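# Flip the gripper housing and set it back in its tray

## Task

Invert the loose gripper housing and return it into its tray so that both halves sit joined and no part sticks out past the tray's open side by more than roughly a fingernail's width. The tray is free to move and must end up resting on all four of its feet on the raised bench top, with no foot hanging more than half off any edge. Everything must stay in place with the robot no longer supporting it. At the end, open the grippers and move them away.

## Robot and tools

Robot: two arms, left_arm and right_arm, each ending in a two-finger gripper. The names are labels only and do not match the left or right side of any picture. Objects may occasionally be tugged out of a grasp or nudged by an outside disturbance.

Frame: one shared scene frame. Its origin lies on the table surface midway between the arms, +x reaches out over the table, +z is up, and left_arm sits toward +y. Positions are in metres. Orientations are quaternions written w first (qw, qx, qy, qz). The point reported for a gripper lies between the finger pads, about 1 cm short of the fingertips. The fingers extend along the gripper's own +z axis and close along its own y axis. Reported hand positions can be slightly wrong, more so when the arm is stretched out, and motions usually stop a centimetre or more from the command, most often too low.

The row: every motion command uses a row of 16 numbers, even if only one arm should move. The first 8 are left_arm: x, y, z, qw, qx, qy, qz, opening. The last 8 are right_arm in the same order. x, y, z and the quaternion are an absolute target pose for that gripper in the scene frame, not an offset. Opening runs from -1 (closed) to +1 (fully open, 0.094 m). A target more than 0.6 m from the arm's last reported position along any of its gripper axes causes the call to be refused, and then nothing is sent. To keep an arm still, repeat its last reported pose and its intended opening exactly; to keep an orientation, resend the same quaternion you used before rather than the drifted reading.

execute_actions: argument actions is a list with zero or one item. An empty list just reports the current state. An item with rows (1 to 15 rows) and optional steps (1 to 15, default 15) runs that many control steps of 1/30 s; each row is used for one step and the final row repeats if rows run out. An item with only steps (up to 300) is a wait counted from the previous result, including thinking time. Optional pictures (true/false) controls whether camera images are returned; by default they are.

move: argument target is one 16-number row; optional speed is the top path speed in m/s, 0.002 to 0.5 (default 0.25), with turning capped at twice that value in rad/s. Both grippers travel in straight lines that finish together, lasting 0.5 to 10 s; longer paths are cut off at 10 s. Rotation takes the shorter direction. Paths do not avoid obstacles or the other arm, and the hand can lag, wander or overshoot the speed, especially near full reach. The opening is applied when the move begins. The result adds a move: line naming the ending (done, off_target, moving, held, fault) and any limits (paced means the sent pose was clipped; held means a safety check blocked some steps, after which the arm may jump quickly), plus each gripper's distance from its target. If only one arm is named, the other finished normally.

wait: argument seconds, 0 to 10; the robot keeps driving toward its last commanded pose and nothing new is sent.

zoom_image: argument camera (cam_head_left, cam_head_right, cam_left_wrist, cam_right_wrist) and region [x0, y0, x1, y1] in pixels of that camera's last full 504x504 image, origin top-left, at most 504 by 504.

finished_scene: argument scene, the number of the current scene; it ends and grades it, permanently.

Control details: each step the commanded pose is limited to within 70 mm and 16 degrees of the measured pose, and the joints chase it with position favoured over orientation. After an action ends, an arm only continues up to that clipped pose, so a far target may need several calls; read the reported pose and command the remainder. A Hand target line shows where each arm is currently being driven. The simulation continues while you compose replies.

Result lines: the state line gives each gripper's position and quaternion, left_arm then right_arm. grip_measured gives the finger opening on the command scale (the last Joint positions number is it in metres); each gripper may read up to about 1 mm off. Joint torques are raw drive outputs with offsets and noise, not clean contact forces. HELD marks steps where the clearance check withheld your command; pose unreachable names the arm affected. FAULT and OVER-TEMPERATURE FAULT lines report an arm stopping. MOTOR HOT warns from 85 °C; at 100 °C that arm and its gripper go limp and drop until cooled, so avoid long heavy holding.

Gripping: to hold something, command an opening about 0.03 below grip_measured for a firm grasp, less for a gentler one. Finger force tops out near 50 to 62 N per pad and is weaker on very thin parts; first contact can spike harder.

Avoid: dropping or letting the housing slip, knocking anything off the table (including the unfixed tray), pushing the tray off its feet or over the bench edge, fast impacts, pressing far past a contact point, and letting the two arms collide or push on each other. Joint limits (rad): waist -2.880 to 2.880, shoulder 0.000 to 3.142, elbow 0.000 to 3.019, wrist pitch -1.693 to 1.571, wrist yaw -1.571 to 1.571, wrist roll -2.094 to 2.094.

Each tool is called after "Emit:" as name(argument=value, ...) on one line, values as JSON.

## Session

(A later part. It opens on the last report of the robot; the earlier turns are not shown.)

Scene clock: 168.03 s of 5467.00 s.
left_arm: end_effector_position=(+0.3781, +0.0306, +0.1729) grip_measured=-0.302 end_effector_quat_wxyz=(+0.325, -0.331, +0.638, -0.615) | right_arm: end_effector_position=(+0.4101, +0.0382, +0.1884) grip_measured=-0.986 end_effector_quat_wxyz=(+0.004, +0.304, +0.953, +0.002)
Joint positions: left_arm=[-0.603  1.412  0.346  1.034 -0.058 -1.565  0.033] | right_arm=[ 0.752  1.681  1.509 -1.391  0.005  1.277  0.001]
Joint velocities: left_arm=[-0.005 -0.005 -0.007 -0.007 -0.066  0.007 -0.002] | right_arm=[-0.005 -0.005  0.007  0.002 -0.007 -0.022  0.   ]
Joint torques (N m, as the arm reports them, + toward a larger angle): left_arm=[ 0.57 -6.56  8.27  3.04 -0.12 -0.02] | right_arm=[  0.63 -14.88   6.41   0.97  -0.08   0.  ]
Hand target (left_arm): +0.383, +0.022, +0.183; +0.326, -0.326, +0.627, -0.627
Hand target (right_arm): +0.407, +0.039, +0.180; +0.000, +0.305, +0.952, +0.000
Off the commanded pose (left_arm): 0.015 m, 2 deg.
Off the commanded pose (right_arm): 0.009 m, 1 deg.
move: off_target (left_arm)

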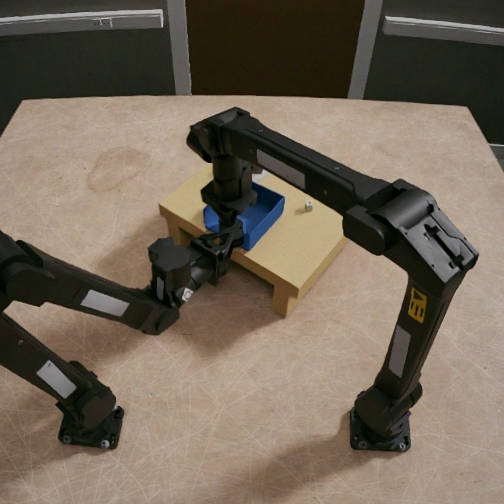

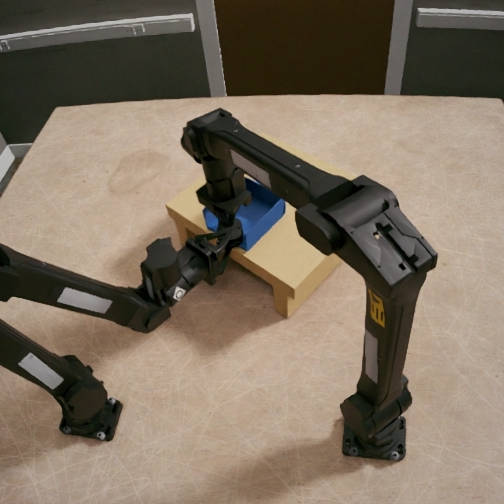

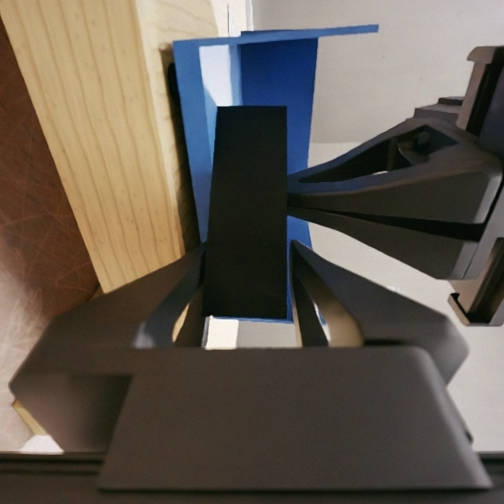

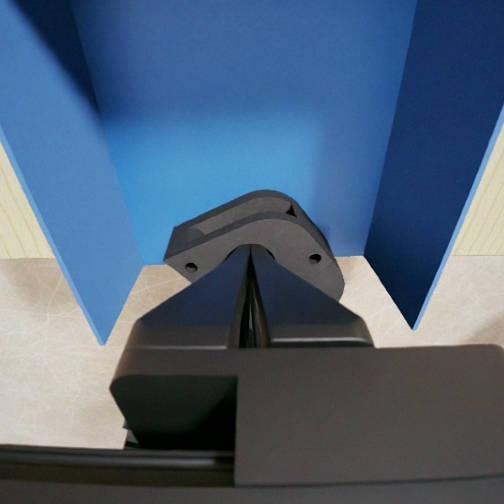

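Drag it in about 6.5 cm.

Emit:
move(target=[0.384,0.022,0.183,0.326,-0.326,0.627,-0.627,-0.3, 0.468,0.0,0.188,0,0.305,0.952,0,-1], speed=0.06)

Scene clock: 171.10 s of 5467.00 s.
left_arm: end_effector_position=(+0.3781, +0.0306, +0.1729) grip_measured=-0.302 end_effector_quat_wxyz=(+0.325, -0.331, +0.638, -0.615) | right_arm: end_effector_position=(+0.4565, -0.0047, +0.1889) grip_measured=-0.986 end_effector_quat_wxyz=(+0.003, +0.308, +0.951, -0.000)
Joint positions: left_arm=[-0.603  1.412  0.346  1.034 -0.058 -1.565  0.033] | right_arm=[ 0.633  1.721  1.563 -1.41   0.005  1.166  0.001]
Joint velocities: left_arm=[-0.015  0.005 -0.002 -0.007 -0.051 -0.066 -0.   ] | right_arm=[ 0.005  0.005  0.002 -0.002 -0.007  0.007  0.001]
Joint torques (N m, as the arm reports them, + toward a larger angle): left_arm=[ 0.78 -6.63  8.33  3.02 -0.12 -0.01] | right_arm=[ -0.35 -13.2   10.55   0.14   0.05  -0.16]
Hand target (left_arm): +0.384, +0.022, +0.183; +0.326, -0.326, +0.628, -0.627
Hand target (right_arm): +0.468, -0.001, +0.188; +0.002, +0.305, +0.952, -0.000
Off the commanded pose (left_arm): 0.015 m, 2 deg.
Off the commanded pose (right_arm): 0.012 m, 0 deg.
move: off_target (left_arm, right_arm)

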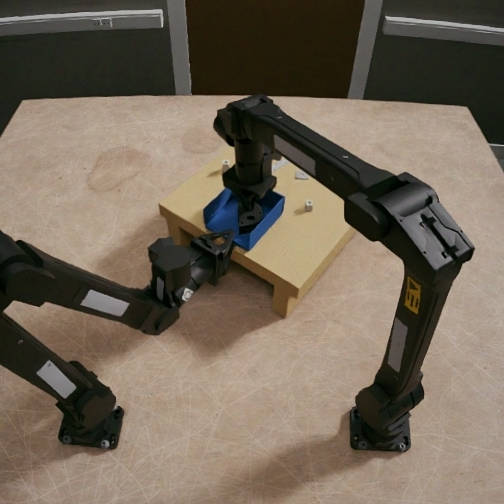

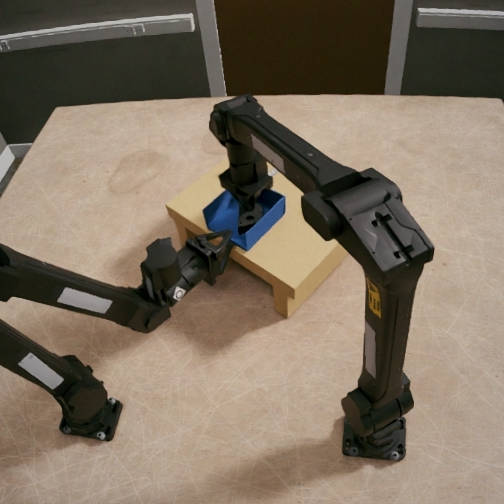

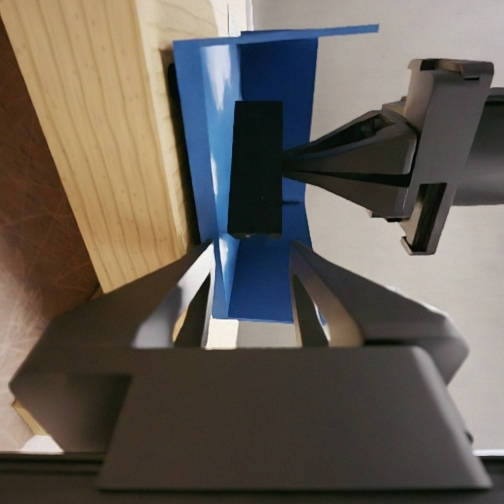

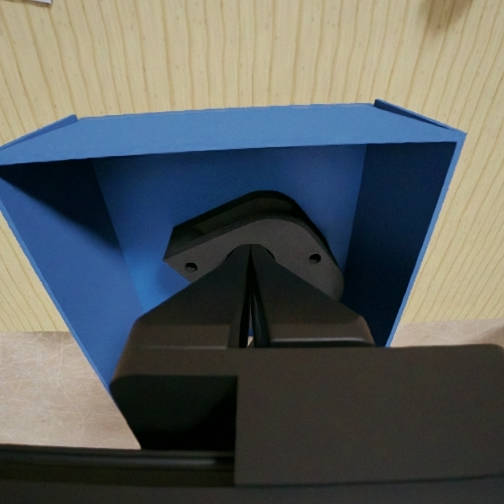

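Emit:
move(target=[0.31,0.08,0.19,0.326,-0.326,0.627,-0.627,-0.3, 0.466,0.001,0.26,0,0.305,0.952,0,-1], speed=0.12)

Emit:
move(target=[0.30,0.16,0.22,0.326,-0.326,0.627,-0.627,-0.3, 0.35,-0.3,0.29,0,0.305,0.952,0,-1], speed=0.4)

Emit:
zoom_image(camera="cam_head_left", region=[180, 160, 300, 280])

Scene clock: 174.57 s of 5467.00 s.
left_arm: end_effector_position=(+0.3102, +0.0826, +0.1927) grip_measured=-0.302 end_effector_quat_wxyz=(+0.331, -0.325, +0.625, -0.628) | right_arm: end_effector_position=(+0.4559, -0.0050, +0.2508) grip_measured=-0.986 end_effector_quat_wxyz=(-0.005, +0.307, +0.952, -0.008)
Joint positions: left_arm=[-0.608  1.06   0.142  0.927 -0.063 -1.565  0.033] | right_arm=[ 0.633  1.721  1.726 -1.594  0.004  1.165  0.001]
Joint velocities: left_arm=[-0.005 -0.005 -0.012 -0.007 -0.022  0.051  0.   ] | right_arm=[-0.015 -0.015  0.017 -0.012  0.007 -0.022 -0.   ]
Joint torques (N m, as the arm reports them, + toward a larger angle): left_arm=[ 0.52 -3.54  7.58  1.72 -0.16 -0.02] | right_arm=[  0.11 -15.13  10.87   0.14  -0.06  -0.13]
Hand target (left_arm): +0.309, +0.080, +0.191; +0.326, -0.326, +0.627, -0.628
Hand target (right_arm): +0.464, -0.000, +0.260; +0.000, +0.305, +0.952, +0.000
Off the commanded pose (left_arm): 0.004 m, 1 deg.
Off the commanded pose (right_arm): 0.015 m, 1 deg.
move: off_target (right_arm)

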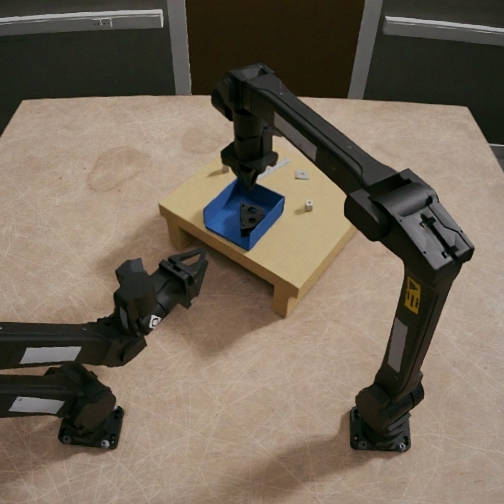

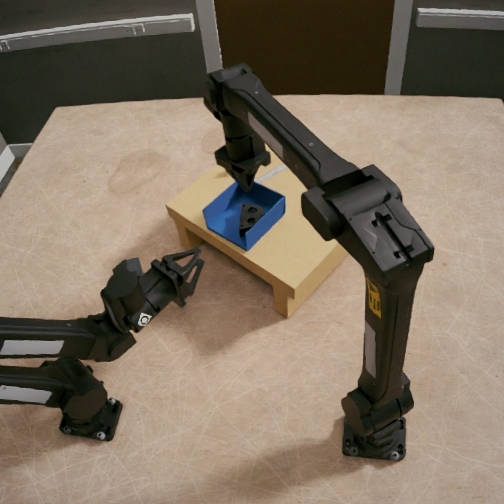

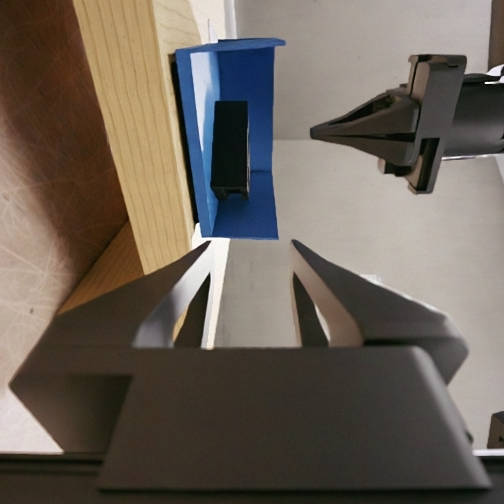

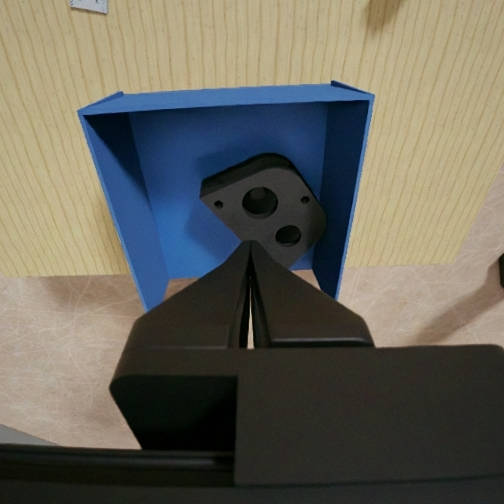

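Scene clock: 176.07 s of 5467.00 s.
left_arm: end_effector_position=(+0.2976, +0.1618, +0.2210) grip_measured=-0.302 end_effector_quat_wxyz=(+0.329, -0.323, +0.628, -0.627) | right_arm: end_effector_position=(+0.3540, -0.3061, +0.2922) grip_measured=-0.986 end_effector_quat_wxyz=(+0.015, +0.315, +0.949, -0.005)
Joint positions: left_arm=[-0.239  0.557  0.102  0.458  0.313 -1.565  0.033] | right_arm=[ 0.006  1.236  1.308 -1.617  0.016  0.554  0.001]
Joint velocities: left_arm=[-0.005 -0.015  0.007  0.007 -0.022 -0.037 -0.   ] | right_arm=[-0.005 -0.015 -0.002 -0.012 -0.081 -0.051  0.001]
Joint torques (N m, as the arm reports them, + toward a larger angle): left_arm=[ 1.69  0.39 10.17  1.81  0.04  0.06] | right_arm=[ 0.96 -8.18  7.36  0.27  0.02 -0.17]
Hand target (left_arm): +0.299, +0.162, +0.222; +0.328, -0.324, +0.629, -0.626
Hand target (right_arm): +0.350, -0.303, +0.290; +0.007, +0.305, +0.952, -0.006
Off the commanded pose (left_arm): 0.003 m, 0 deg.
Off the commanded pose (right_arm): 0.008 m, 2 deg.
move: done

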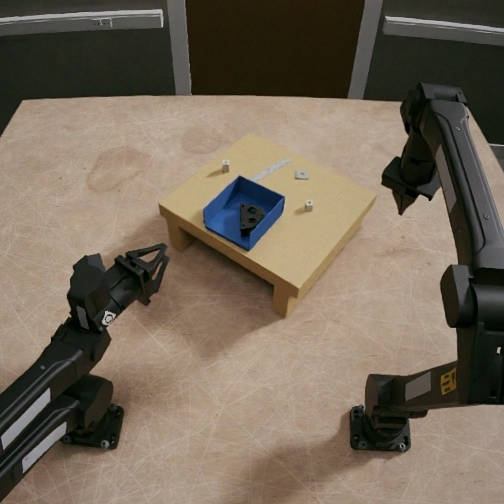

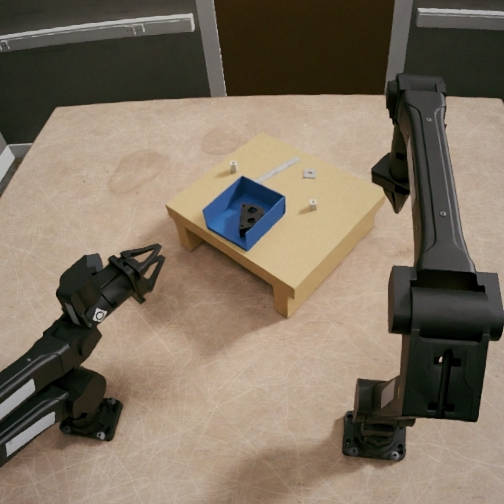

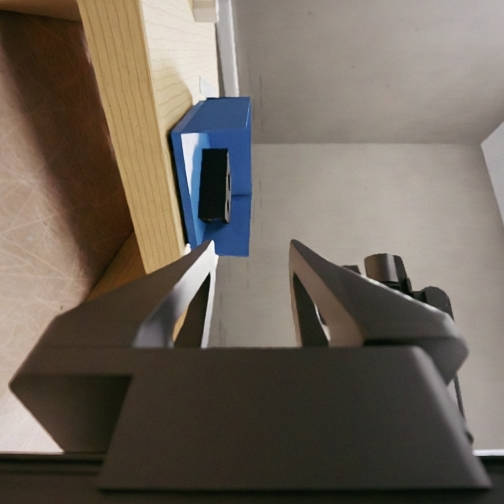

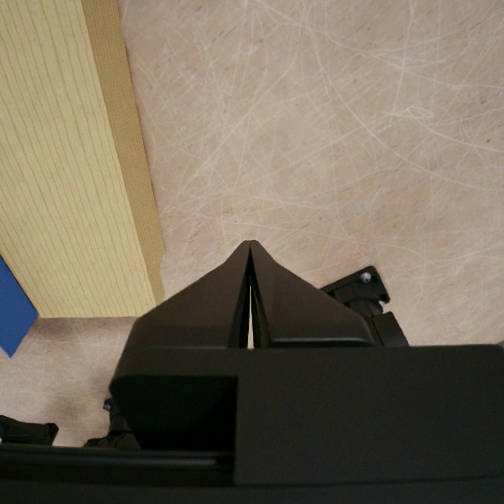

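Region (180, 160, 300, 280) of cam_head_left's 504x504 image, scaled by 4.200, with more detail than that image has.

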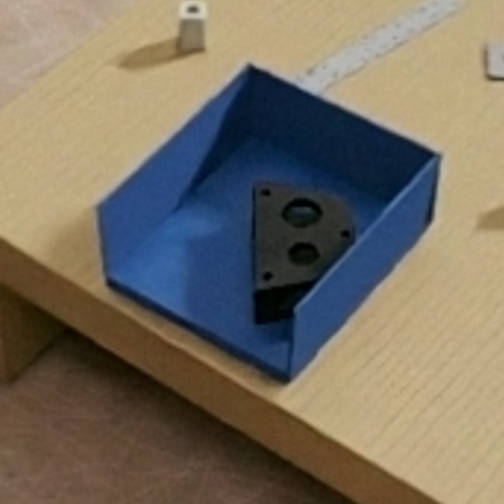

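Emit:
finished_scene(scene=1)

The scene is finished: the task was done.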